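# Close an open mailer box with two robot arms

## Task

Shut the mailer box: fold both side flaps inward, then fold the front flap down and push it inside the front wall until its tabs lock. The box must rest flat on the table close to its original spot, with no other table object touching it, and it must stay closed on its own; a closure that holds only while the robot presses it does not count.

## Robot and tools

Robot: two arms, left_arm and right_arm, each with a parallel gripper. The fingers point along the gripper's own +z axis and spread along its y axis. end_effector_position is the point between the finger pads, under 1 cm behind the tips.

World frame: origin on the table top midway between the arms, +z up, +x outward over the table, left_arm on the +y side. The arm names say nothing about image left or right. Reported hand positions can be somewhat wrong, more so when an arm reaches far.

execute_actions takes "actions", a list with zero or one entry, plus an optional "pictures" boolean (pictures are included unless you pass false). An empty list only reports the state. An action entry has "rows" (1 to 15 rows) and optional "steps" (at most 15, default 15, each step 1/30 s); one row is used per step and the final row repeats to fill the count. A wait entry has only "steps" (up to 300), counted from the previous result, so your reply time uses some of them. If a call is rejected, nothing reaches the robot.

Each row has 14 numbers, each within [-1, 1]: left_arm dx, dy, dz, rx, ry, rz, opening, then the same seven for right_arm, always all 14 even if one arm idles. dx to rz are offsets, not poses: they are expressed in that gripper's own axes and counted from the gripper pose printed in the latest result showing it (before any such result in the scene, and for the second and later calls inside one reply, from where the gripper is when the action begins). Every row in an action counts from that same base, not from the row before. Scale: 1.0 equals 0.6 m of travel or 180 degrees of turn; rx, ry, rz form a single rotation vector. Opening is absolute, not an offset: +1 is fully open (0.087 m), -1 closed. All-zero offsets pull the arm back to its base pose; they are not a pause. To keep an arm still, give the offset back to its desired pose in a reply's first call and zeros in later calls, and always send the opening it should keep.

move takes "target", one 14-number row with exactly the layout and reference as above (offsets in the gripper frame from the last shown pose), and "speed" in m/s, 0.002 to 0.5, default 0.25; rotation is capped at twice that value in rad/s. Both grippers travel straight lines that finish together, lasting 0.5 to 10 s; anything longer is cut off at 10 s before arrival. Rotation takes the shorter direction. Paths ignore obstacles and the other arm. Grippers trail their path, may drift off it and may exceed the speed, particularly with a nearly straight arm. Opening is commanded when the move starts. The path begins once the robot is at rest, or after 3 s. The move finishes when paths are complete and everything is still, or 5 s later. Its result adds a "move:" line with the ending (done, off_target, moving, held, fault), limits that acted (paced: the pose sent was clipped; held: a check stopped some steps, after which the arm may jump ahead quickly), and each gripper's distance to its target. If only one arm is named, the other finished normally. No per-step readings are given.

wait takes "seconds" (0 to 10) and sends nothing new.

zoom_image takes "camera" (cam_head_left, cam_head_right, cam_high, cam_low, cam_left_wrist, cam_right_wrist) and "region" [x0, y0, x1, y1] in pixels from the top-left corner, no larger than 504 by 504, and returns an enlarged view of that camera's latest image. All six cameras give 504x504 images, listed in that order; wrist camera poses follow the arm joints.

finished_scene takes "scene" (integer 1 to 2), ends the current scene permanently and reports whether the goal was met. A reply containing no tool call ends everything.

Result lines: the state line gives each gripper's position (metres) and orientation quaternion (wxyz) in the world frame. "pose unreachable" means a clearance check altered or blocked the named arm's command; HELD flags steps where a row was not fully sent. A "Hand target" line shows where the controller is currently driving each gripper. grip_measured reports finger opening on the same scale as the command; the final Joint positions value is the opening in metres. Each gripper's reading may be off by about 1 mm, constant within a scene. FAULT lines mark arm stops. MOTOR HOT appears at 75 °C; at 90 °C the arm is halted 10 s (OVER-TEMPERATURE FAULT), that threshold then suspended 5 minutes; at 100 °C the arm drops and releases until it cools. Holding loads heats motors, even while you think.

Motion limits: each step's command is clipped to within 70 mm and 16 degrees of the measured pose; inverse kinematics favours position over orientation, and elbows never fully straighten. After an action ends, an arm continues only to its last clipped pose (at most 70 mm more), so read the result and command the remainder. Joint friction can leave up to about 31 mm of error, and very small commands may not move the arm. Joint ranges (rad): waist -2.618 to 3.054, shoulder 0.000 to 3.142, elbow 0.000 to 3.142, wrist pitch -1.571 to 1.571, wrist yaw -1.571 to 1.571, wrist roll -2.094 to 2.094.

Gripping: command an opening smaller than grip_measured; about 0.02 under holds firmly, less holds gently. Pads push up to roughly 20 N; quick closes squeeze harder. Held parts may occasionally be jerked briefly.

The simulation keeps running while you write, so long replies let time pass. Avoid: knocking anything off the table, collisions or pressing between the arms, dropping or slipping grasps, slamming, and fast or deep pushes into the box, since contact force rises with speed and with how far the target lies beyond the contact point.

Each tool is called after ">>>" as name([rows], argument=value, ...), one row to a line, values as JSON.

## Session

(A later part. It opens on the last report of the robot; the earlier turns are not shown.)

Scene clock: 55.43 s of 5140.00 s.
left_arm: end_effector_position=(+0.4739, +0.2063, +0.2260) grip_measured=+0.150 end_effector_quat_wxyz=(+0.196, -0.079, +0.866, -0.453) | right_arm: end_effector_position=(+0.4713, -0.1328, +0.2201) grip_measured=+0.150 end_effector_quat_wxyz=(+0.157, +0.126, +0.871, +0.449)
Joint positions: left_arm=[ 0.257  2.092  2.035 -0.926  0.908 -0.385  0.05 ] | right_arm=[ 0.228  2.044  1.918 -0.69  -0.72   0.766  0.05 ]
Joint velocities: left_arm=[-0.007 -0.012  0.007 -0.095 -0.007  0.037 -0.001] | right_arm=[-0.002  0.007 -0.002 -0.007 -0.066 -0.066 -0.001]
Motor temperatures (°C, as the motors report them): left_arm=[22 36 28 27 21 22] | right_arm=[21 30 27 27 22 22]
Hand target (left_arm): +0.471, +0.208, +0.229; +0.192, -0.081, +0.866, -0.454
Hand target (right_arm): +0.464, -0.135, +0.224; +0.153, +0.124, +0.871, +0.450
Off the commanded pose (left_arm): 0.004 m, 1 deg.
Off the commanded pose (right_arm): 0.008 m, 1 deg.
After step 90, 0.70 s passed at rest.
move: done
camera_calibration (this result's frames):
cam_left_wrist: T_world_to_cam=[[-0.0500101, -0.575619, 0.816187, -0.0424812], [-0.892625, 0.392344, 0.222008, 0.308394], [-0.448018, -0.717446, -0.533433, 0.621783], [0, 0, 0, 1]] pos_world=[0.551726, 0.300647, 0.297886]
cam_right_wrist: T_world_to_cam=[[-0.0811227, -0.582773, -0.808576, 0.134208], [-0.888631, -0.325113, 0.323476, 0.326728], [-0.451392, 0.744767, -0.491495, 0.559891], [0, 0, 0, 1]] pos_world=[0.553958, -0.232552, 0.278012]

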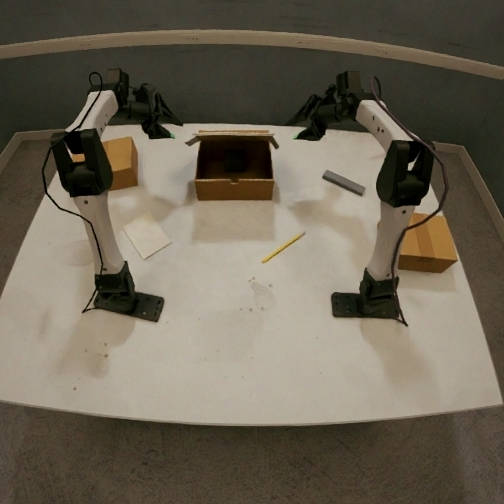

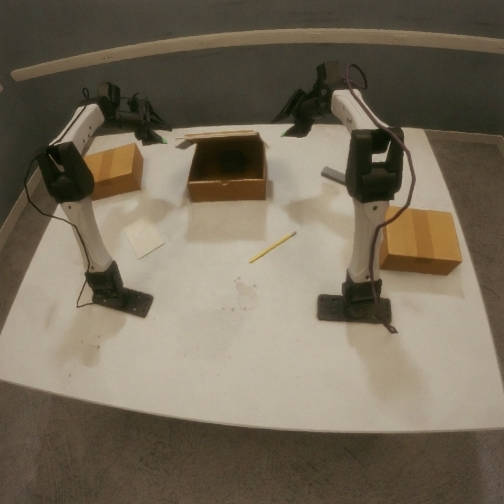

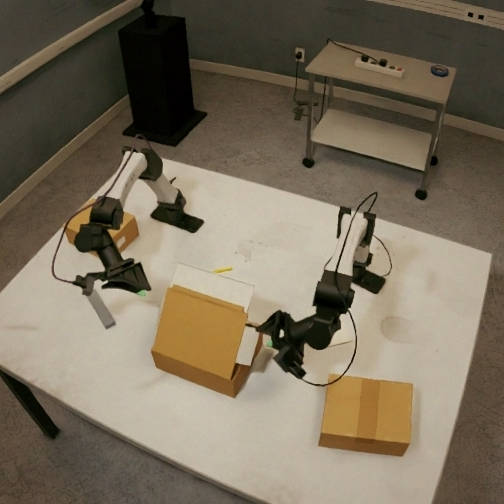

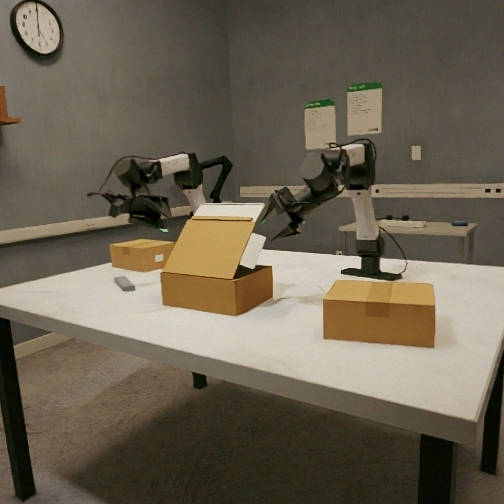

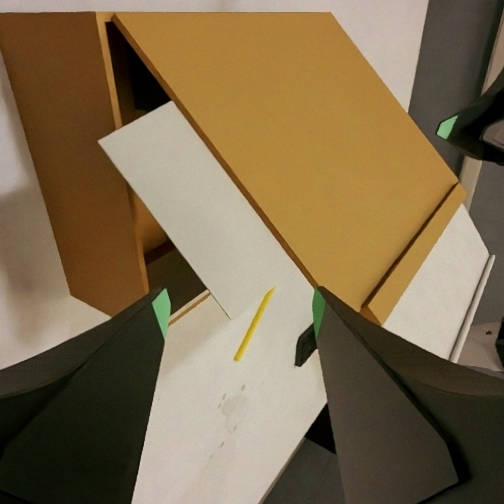

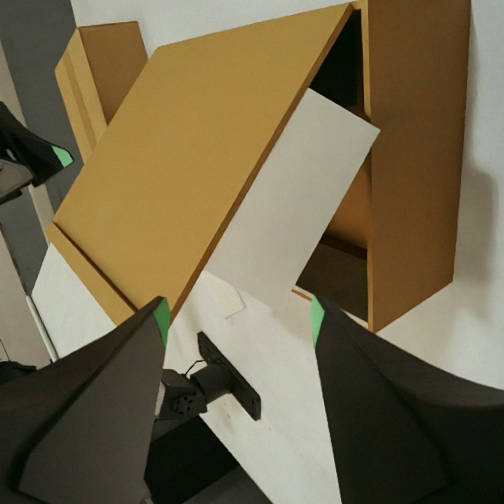

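>>> move(target=[-0.023,0.06,0.073,0,0,0,0.61, -0.027,-0.064,0.073,0,0,0,0.61], speed=0.08)

>>> move(target=[0.036,-0.067,0.088,0,0,0,0.61, 0.042,0.066,0.087,0,0,0,0.61], speed=0.04)

Scene clock: 65.83 s of 5140.00 s.
left_arm: end_effector_position=(+0.5047, +0.2027, +0.1917) grip_measured=+0.610 end_effector_quat_wxyz=(+0.209, -0.072, +0.863, -0.455) | right_arm: end_effector_position=(+0.4986, -0.1278, +0.1765) grip_measured=+0.610 end_effector_quat_wxyz=(+0.158, +0.125, +0.871, +0.449)
Joint positions: left_arm=[ 0.245  2.187  2.035 -0.784  0.904 -0.406  0.07 ] | right_arm=[ 0.228  2.158  1.918 -0.575 -0.72   0.765  0.07 ]
Joint velocities: left_arm=[-0.012  0.027 -0.002 -0.007 -0.037  0.037  0.   ] | right_arm=[ 0.002 -0.007  0.002 -0.022 -0.051 -0.007 -0.001]
Motor temperatures (°C, as the motors report them): left_arm=[22 38 29 27 21 22] | right_arm=[21 32 27 27 22 22]
Hand target (left_arm): +0.505, +0.199, +0.177; +0.196, -0.079, +0.866, -0.454
Hand target (right_arm): +0.500, -0.128, +0.167; +0.157, +0.126, +0.871, +0.448
Off the commanded pose (left_arm): 0.015 m, 2 deg.
Off the commanded pose (right_arm): 0.009 m, 0 deg.
After step 90, 6.27 s passed at rest.
move: off_target (left_arm)
camera_calibration (this result's frames):
cam_left_wrist: T_world_to_cam=[[-0.074139, -0.5744, 0.815211, -0.00289641], [-0.899016, 0.392281, 0.194641, 0.353379], [-0.431593, -0.718457, -0.545478, 0.608954], [0, 0, 0, 1]] pos_world=[0.580299, 0.29722, 0.26575]
cam_right_wrist: T_world_to_cam=[[-0.0787929, -0.582564, -0.808956, 0.103069], [-0.88918, -0.325822, 0.321245, 0.36729], [-0.450722, 0.74462, -0.492332, 0.546813], [0, 0, 0, 1]] pos_world=[0.581168, -0.227452, 0.234602]

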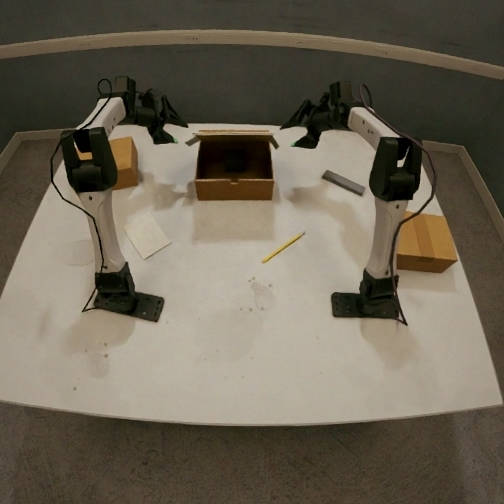

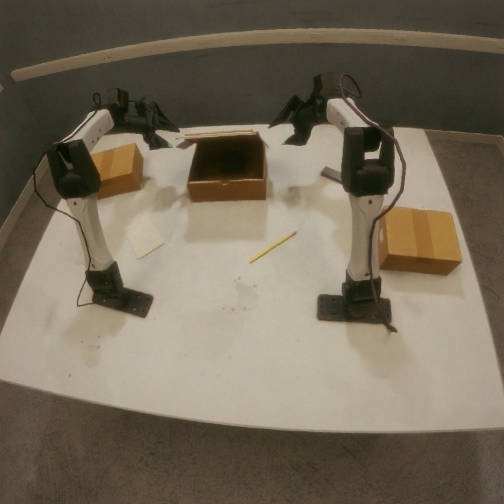

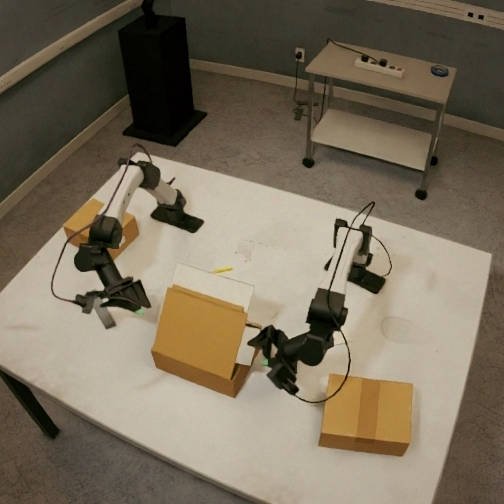

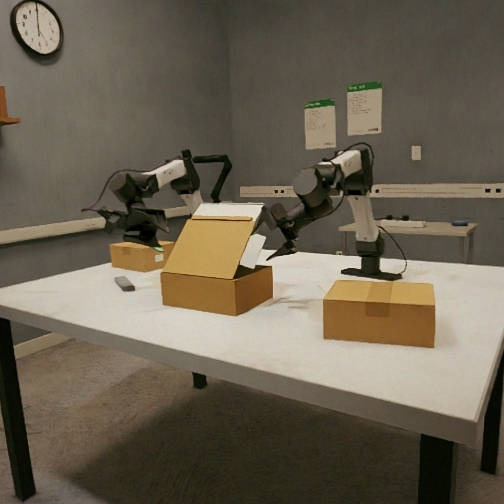

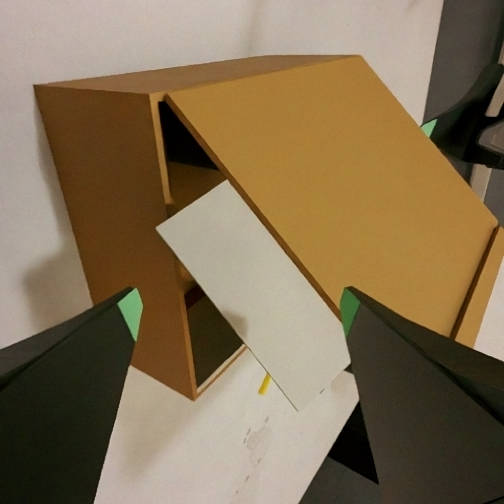

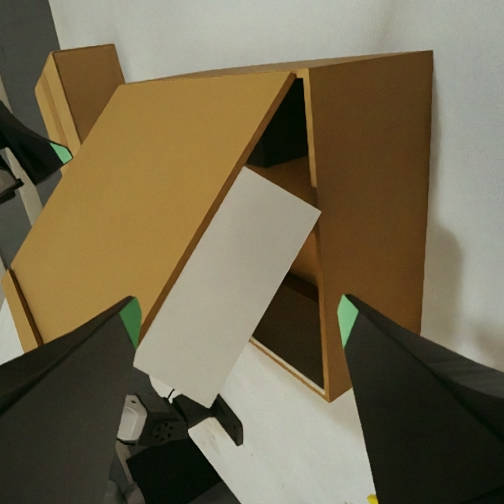

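Scene clock: 67.93 s of 5140.00 s.
left_arm: end_effector_position=(+0.5134, +0.1428, +0.2011) grip_measured=+0.610 end_effector_quat_wxyz=(+0.227, -0.069, +0.859, -0.453) | right_arm: end_effector_position=(+0.4886, -0.0653, +0.1693) grip_measured=+0.610 end_effector_quat_wxyz=(+0.137, +0.130, +0.877, +0.441)
Joint positions: left_arm=[ 0.114  2.157  1.991 -0.612  0.807 -0.567  0.07 ] | right_arm=[ 0.36   2.207  1.974 -0.559 -0.634  0.877  0.07 ]
Joint velocities: left_arm=[ 0.002 -0.002  0.032  0.022 -0.007 -0.081 -0.001] | right_arm=[ 0.002 -0.002  0.007  0.066 -0.066  0.007 -0.001]
Motor temperatures (°C, as the motors report them): left_arm=[22 38 29 27 21 22] | right_arm=[21 32 27 27 22 22]
Hand target (left_arm): +0.506, +0.133, +0.192; +0.208, -0.072, +0.862, -0.456
Hand target (right_arm): +0.499, -0.058, +0.176; +0.157, +0.125, +0.871, +0.448
Off the commanded pose (left_arm): 0.016 m, 2 deg.
Off the commanded pose (right_arm): 0.015 m, 3 deg.
move: off_target (left_arm, right_arm)
camera_calibration (this result's frames):
cam_left_wrist: T_world_to_cam=[[-0.0959208, -0.579068, 0.809617, -0.0313898], [-0.910506, 0.379709, 0.163708, 0.396842], [-0.402217, -0.721458, -0.563667, 0.563749], [0, 0, 0, 1]] pos_world=[0.585065, 0.23786, 0.278214]
cam_right_wrist: T_world_to_cam=[[-0.109144, -0.593968, -0.797051, 0.144909], [-0.870889, -0.329418, 0.36474, 0.364585], [-0.479207, 0.733952, -0.481326, 0.503551], [0, 0, 0, 1]] pos_world=[0.574635, -0.16341, 0.224893]

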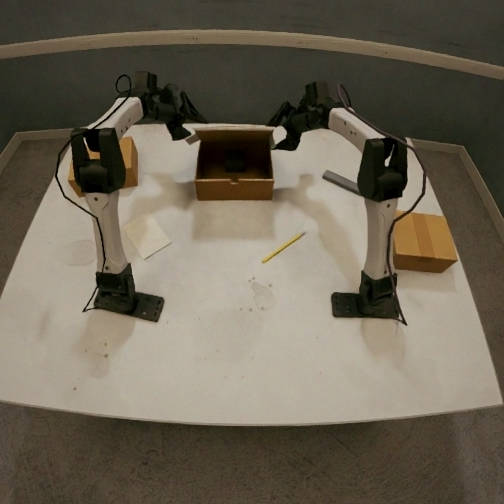

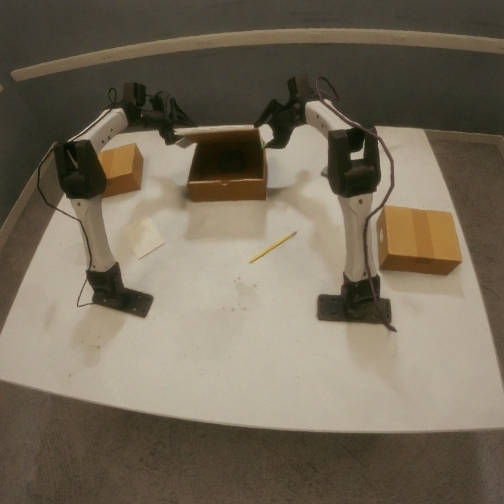

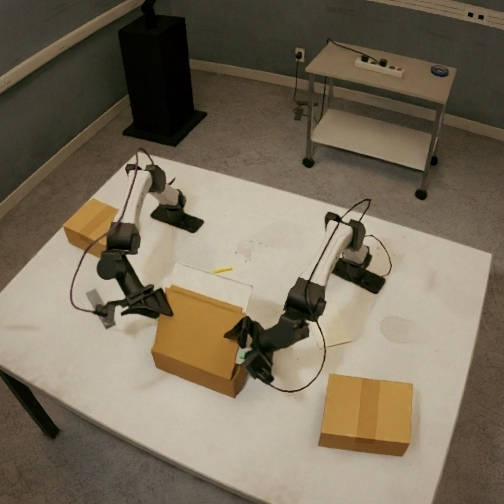

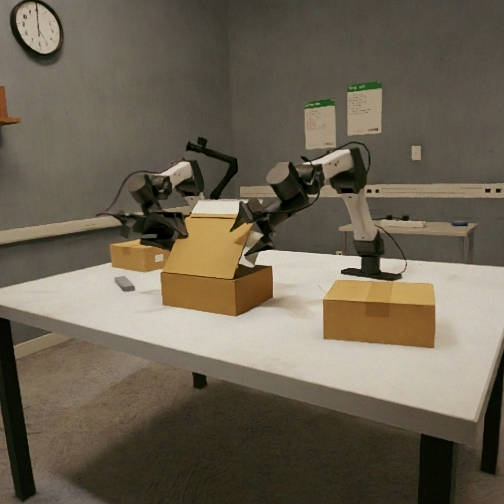

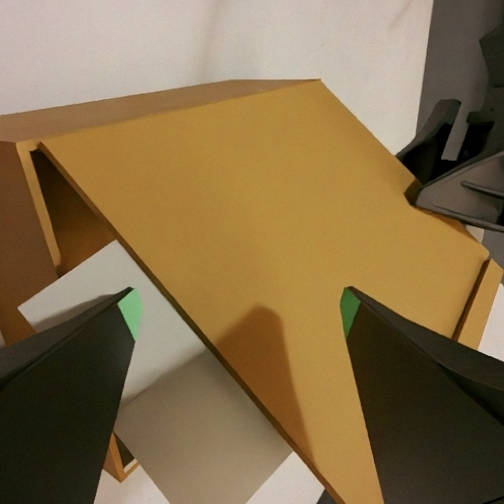

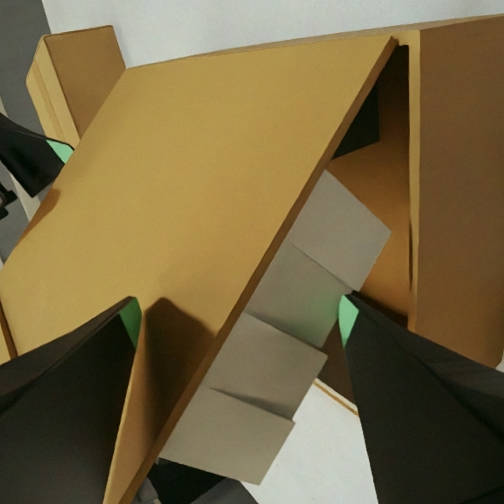

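>>> move(target=[0.025,0.02,0.055,0,0,0,0.61, -0.013,0.017,0.009,0,0,0,0.61], speed=0.03)

Scene clock: 71.30 s of 5140.00 s.
left_arm: end_effector_position=(+0.5220, +0.1347, +0.1851) grip_measured=+0.610 end_effector_quat_wxyz=(+0.244, -0.071, +0.855, -0.453) | right_arm: end_effector_position=(+0.4963, -0.0643, +0.1689) grip_measured=+0.610 end_effector_quat_wxyz=(+0.132, +0.137, +0.881, +0.433)
Joint positions: left_arm=[ 0.096  2.157  1.91  -0.476  0.779 -0.604  0.07 ] | right_arm=[ 0.36   2.255  2.064 -0.621 -0.622  0.878  0.07 ]
Joint velocities: left_arm=[-0.007 -0.012 -0.012 -0.037 -0.007  0.066  0.   ] | right_arm=[ 0.002  0.017 -0.002  0.095 -0.007 -0.051 -0.   ]
Motor temperatures (°C, as the motors report them): left_arm=[22 39 29 27 21 22] | right_arm=[21 33 28 28 22 22]
Hand target (left_arm): +0.516, +0.121, +0.171; +0.227, -0.069, +0.859, -0.453
Hand target (right_arm): +0.499, -0.058, +0.176; +0.137, +0.130, +0.877, +0.441
Off the commanded pose (left_arm): 0.021 m, 2 deg.
Off the commanded pose (right_arm): 0.009 m, 1 deg.
move: off_target (left_arm)
camera_calibration (this result's frames):
cam_left_wrist: T_world_to_cam=[[-0.10819, -0.579903, 0.807469, -0.0154057], [-0.92207, 0.36214, 0.136534, 0.42376], [-0.371594, -0.729772, -0.573892, 0.539366], [0, 0, 0, 1]] pos_world=[0.589495, 0.23122, 0.264119]
cam_right_wrist: T_world_to_cam=[[-0.128059, -0.603624, -0.786917, 0.153087], [-0.867473, -0.316421, 0.383887, 0.367638], [-0.48072, 0.731789, -0.483107, 0.507222], [0, 0, 0, 1]] pos_world=[0.582352, -0.162444, 0.224378]

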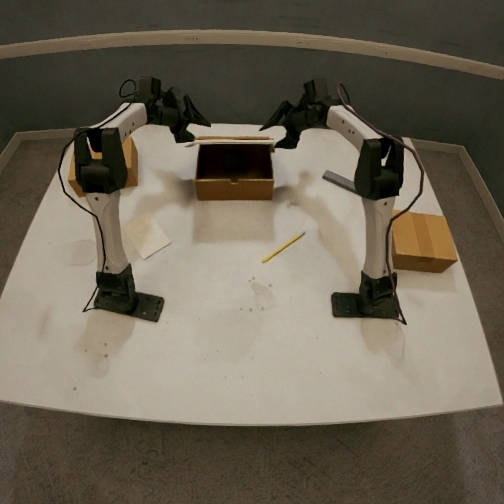

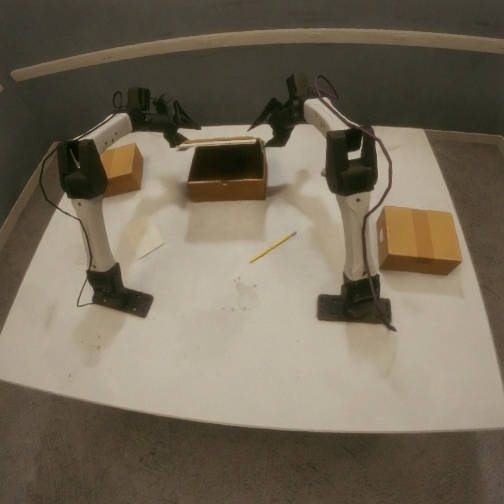

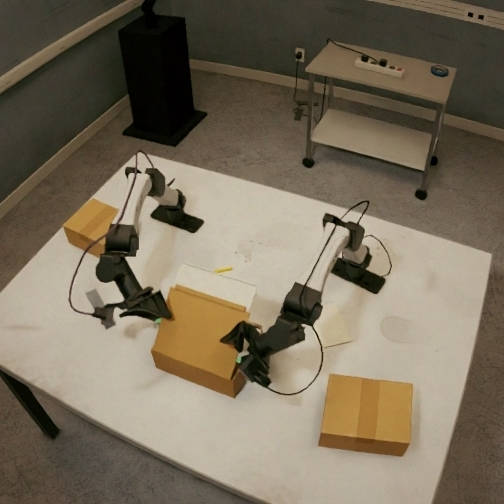

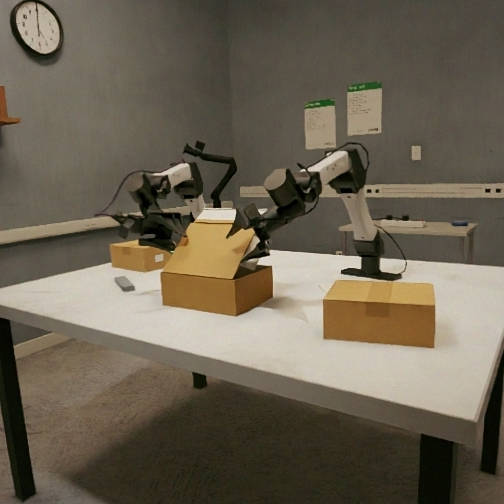

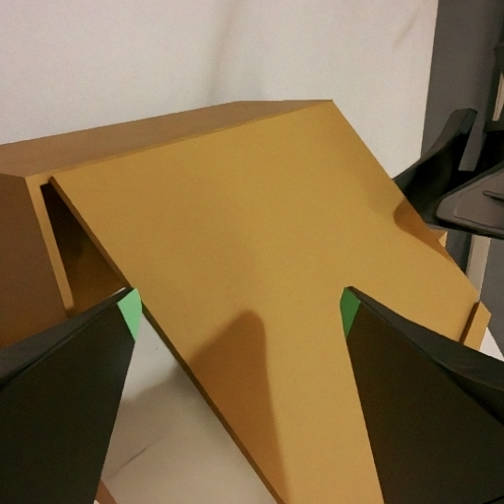

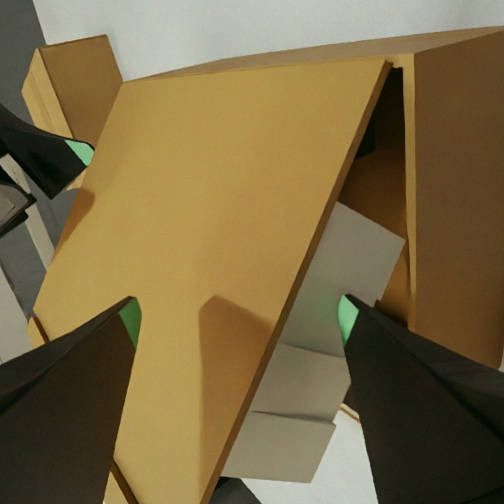

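>>> move(target=[-0.037,0.031,-0.15,-0.25,0,0,-1, 0,0.01,0.01,0,0,0,0.61], speed=0.1)

Scene clock: 80.73 s of 5140.00 s.
left_arm: end_effector_position=(+0.5029, +0.2222, +0.2208) grip_measured=-1.000 end_effector_quat_wxyz=(+0.250, -0.161, +0.948, -0.115) | right_arm: end_effector_position=(+0.4982, -0.0626, +0.1695) grip_measured=+0.610 end_effector_quat_wxyz=(+0.134, +0.137, +0.881, +0.432)
Joint positions: left_arm=[ 0.054  2.412  2.867 -1.474  0.078 -0.473  0.   ] | right_arm=[ 0.363  2.263  2.082 -0.627 -0.616  0.879  0.07 ]
Joint velocities: left_arm=[ 0.007 -0.002 -0.017 -0.037 -0.066  0.007  0.   ] | right_arm=[-0.007  0.002 -0.002 -0.051  0.022  0.007 -0.   ]
Motor temperatures (°C, as the motors report them): left_arm=[22 40 30 28 21 22] | right_arm=[21 34 29 28 22 22]
Hand target (left_arm): +0.498, +0.219, +0.219; +0.242, -0.161, +0.950, -0.110
Hand target (right_arm): +0.499, -0.057, +0.170; +0.133, +0.137, +0.881, +0.433
Off the commanded pose (left_arm): 0.004 m, 7 deg.
Off the commanded pose (right_arm): 0.006 m, 0 deg.
elbow stopped short (left arm): the move would have taken joint 3 (elbow) straighter than the controller allows; a more bent joint 3 avoids this.
After step 90, 2.13 s passed at rest.
move: off_target (left_arm)
camera_calibration (this result's frames):
cam_left_wrist: T_world_to_cam=[[0.240092, -0.923778, 0.29831, 0.0181778], [-0.917283, -0.115314, 0.381175, 0.419271], [-0.317722, -0.365152, -0.875052, 0.575018], [0, 0, 0, 1]] pos_world=[0.562921, 0.275109, 0.337933]
cam_right_wrist: T_world_to_cam=[[-0.126368, -0.605457, -0.785782, 0.153665], [-0.869253, -0.314068, 0.381786, 0.370942], [-0.477944, 0.731289, -0.486607, 0.506363], [0, 0, 0, 1]] pos_world=[0.583874, -0.160759, 0.225526]

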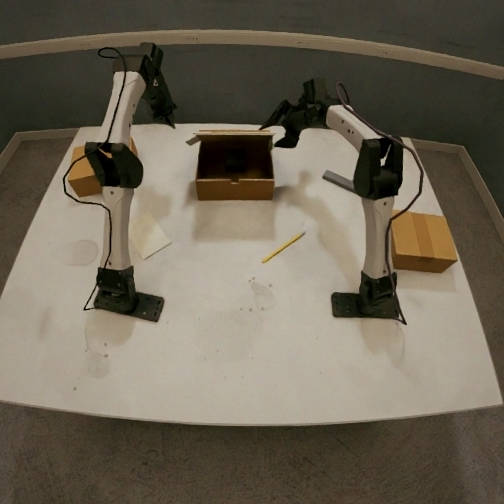

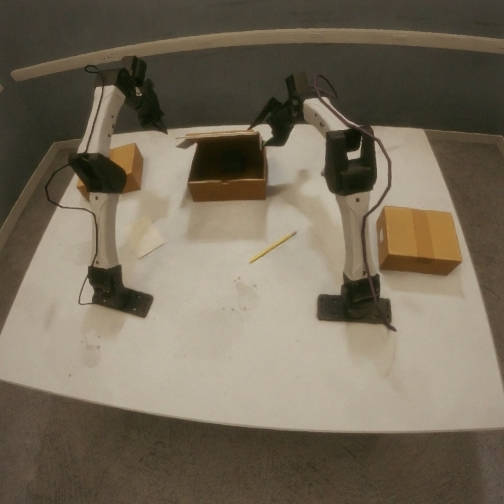

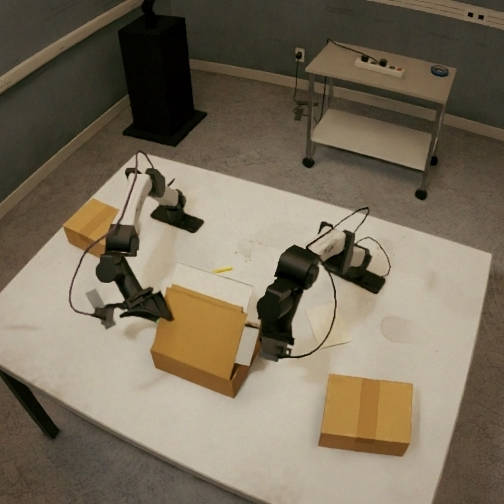

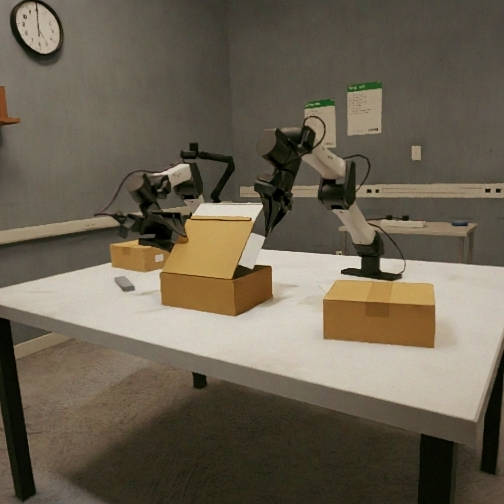

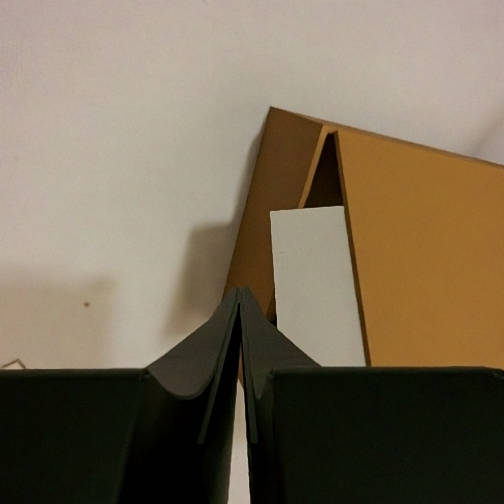

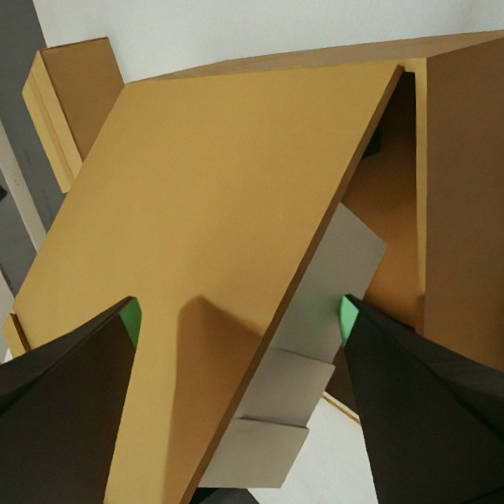

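>>> move(target=[0.034,0.058,0.139,0.11,0,0,-1, 0,0.005,0.005,0,0,0,0.61], speed=0.08)

>>> move(target=[0.057,-0.13,0.07,0,0,0,-1, 0,0,0,0,0,0,0.61], speed=0.04)

Scene clock: 86.73 s of 5140.00 s.
left_arm: end_effector_position=(+0.5235, +0.2327, +0.1378) grip_measured=-1.000 end_effector_quat_wxyz=(+0.281, -0.113, +0.913, -0.273) | right_arm: end_effector_position=(+0.4982, -0.0626, +0.1695) grip_measured=+0.610 end_effector_quat_wxyz=(+0.134, +0.137, +0.881, +0.432)
Joint positions: left_arm=[ 0.193  2.115  1.86  -0.632  0.467 -0.389  0.   ] | right_arm=[ 0.363  2.263  2.082 -0.627 -0.616  0.879  0.07 ]
Joint velocities: left_arm=[-0.002  0.007 -0.022  0.022 -0.007  0.037  0.   ] | right_arm=[-0.017 -0.017  0.002  0.007 -0.007  0.051  0.   ]
Motor temperatures (°C, as the motors report them): left_arm=[22 42 30 28 21 22] | right_arm=[21 35 30 28 22 22]
Hand target (left_arm): +0.521, +0.236, +0.132; +0.277, -0.115, +0.914, -0.274
Hand target (right_arm): +0.500, -0.059, +0.170; +0.135, +0.137, +0.881, +0.433
Off the commanded pose (left_arm): 0.008 m, 1 deg.
Off the commanded pose (right_arm): 0.004 m, 0 deg.
After step 90, 0.27 s passed at rest.
move: done
camera_calibration (this result's frames):
cam_left_wrist: T_world_to_cam=[[0.0433197, -0.826094, 0.561865, 0.091634], [-0.961526, 0.118234, 0.247969, 0.458136], [-0.271277, -0.55099, -0.789189, 0.519909], [0, 0, 0, 1]] pos_world=[0.577579, 0.307996, 0.245217]
cam_right_wrist: T_world_to_cam=[[-0.126368, -0.605457, -0.785782, 0.153665], [-0.869253, -0.314068, 0.381786, 0.370942], [-0.477944, 0.731289, -0.486607, 0.506363], [0, 0, 0, 1]] pos_world=[0.583874, -0.160759, 0.225526]

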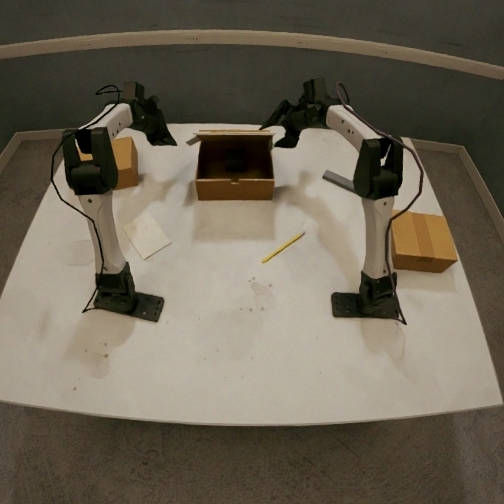

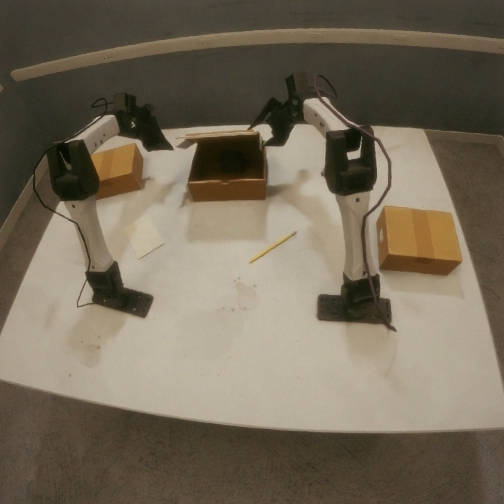

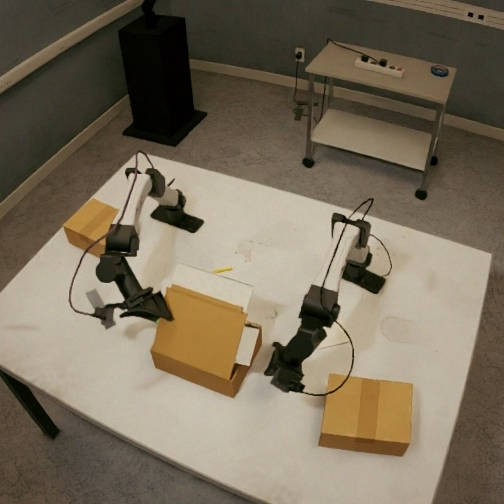

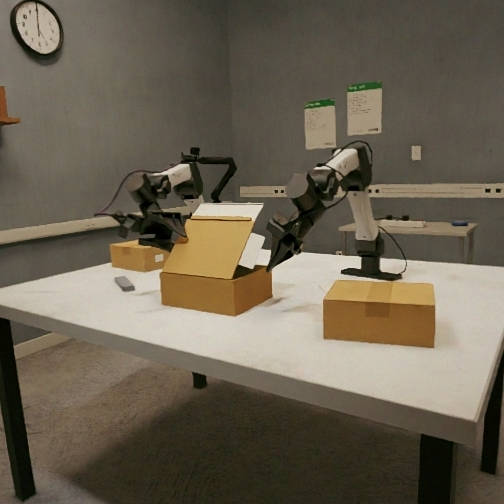

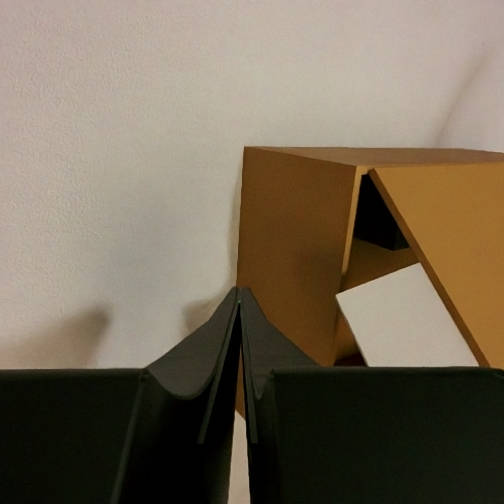

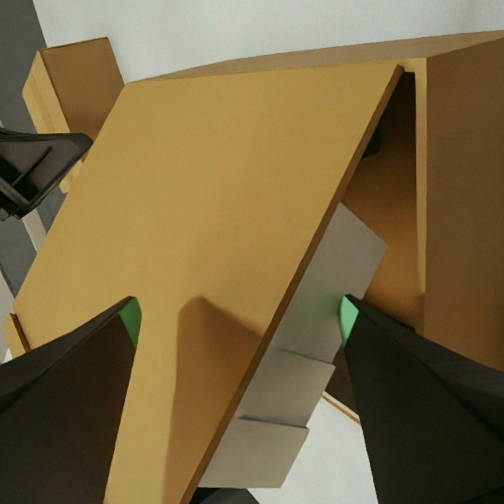

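Scene clock: 89.33 s of 5140.00 s.
left_arm: end_effector_position=(+0.5292, +0.1628, +0.1395) grip_measured=-1.000 end_effector_quat_wxyz=(+0.297, -0.127, +0.912, -0.252) | right_arm: end_effector_position=(+0.4983, -0.0627, +0.1693) grip_measured=+0.610 end_effector_quat_wxyz=(+0.135, +0.137, +0.881, +0.432)
Joint positions: left_arm=[ 0.023  2.115  1.86  -0.561  0.297 -0.541  0.   ] | right_arm=[ 0.363  2.263  2.082 -0.627 -0.615  0.879  0.07 ]
Joint velocities: left_arm=[ 0.002 -0.022 -0.012  0.051 -0.007 -0.022  0.   ] | right_arm=[-0.002 -0.012  0.007  0.022 -0.051  0.051 -0.001]
Motor temperatures (°C, as the motors report them): left_arm=[22 42 30 28 21 22] | right_arm=[21 35 30 28 22 22]
Hand target (left_arm): +0.524, +0.138, +0.138; +0.280, -0.114, +0.913, -0.275
Hand target (right_arm): +0.498, -0.063, +0.169; +0.135, +0.137, +0.881, +0.432
Off the commanded pose (left_arm): 0.026 m, 3 deg.
Off the commanded pose (right_arm): 0.000 m, 0 deg.
move: off_target (left_arm)
camera_calibration (this result's frames):
cam_left_wrist: T_world_to_cam=[[0.0737076, -0.841788, 0.534752, 0.0228978], [-0.969793, 0.0645218, 0.23524, 0.486396], [-0.232525, -0.535938, -0.811605, 0.464407], [0, 0, 0, 1]] pos_world=[0.578002, 0.236785, 0.250251]
cam_right_wrist: T_world_to_cam=[[-0.127021, -0.60624, -0.785072, 0.153595], [-0.869576, -0.312706, 0.382168, 0.371257], [-0.477182, 0.731224, -0.487452, 0.506209], [0, 0, 0, 1]] pos_world=[0.5839, -0.160942, 0.225453]

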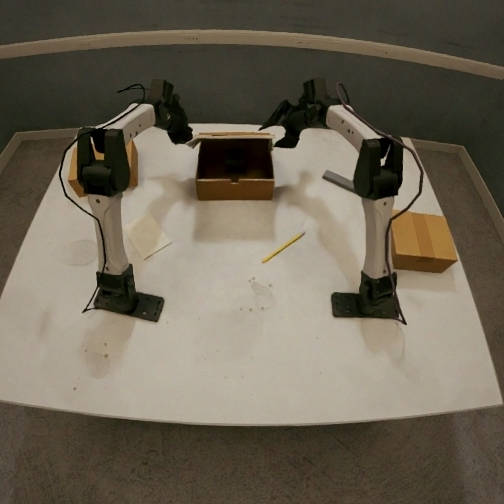

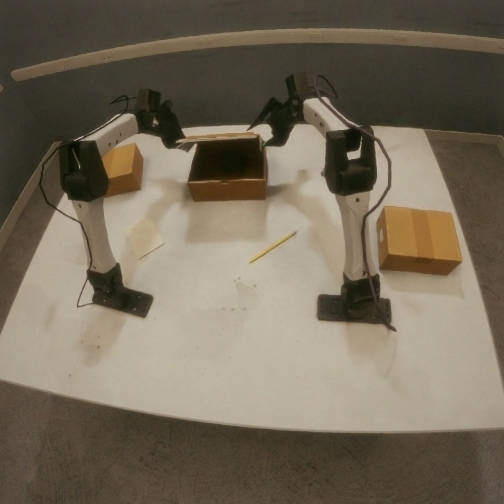

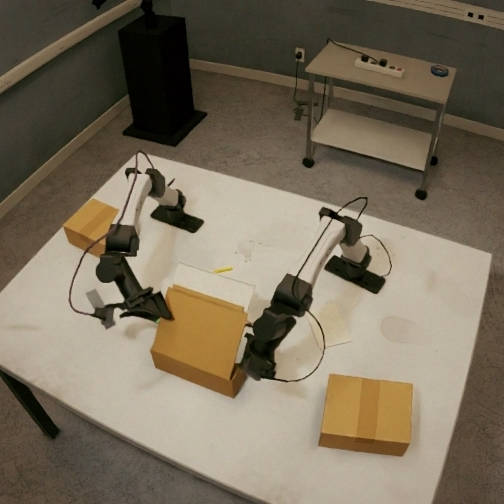

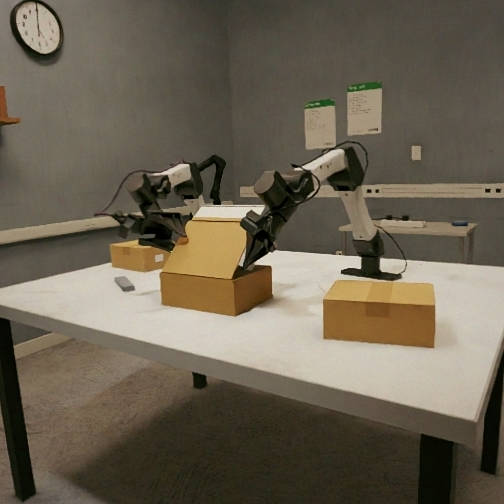

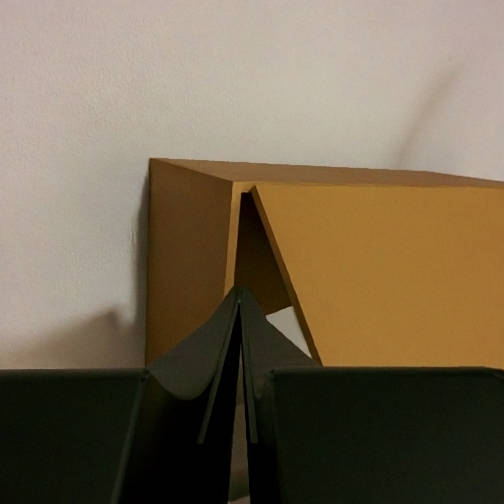

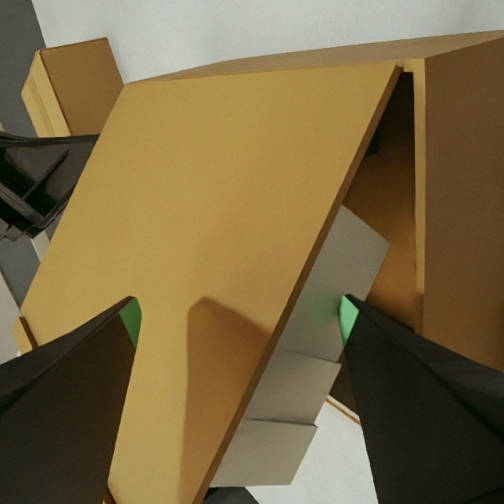

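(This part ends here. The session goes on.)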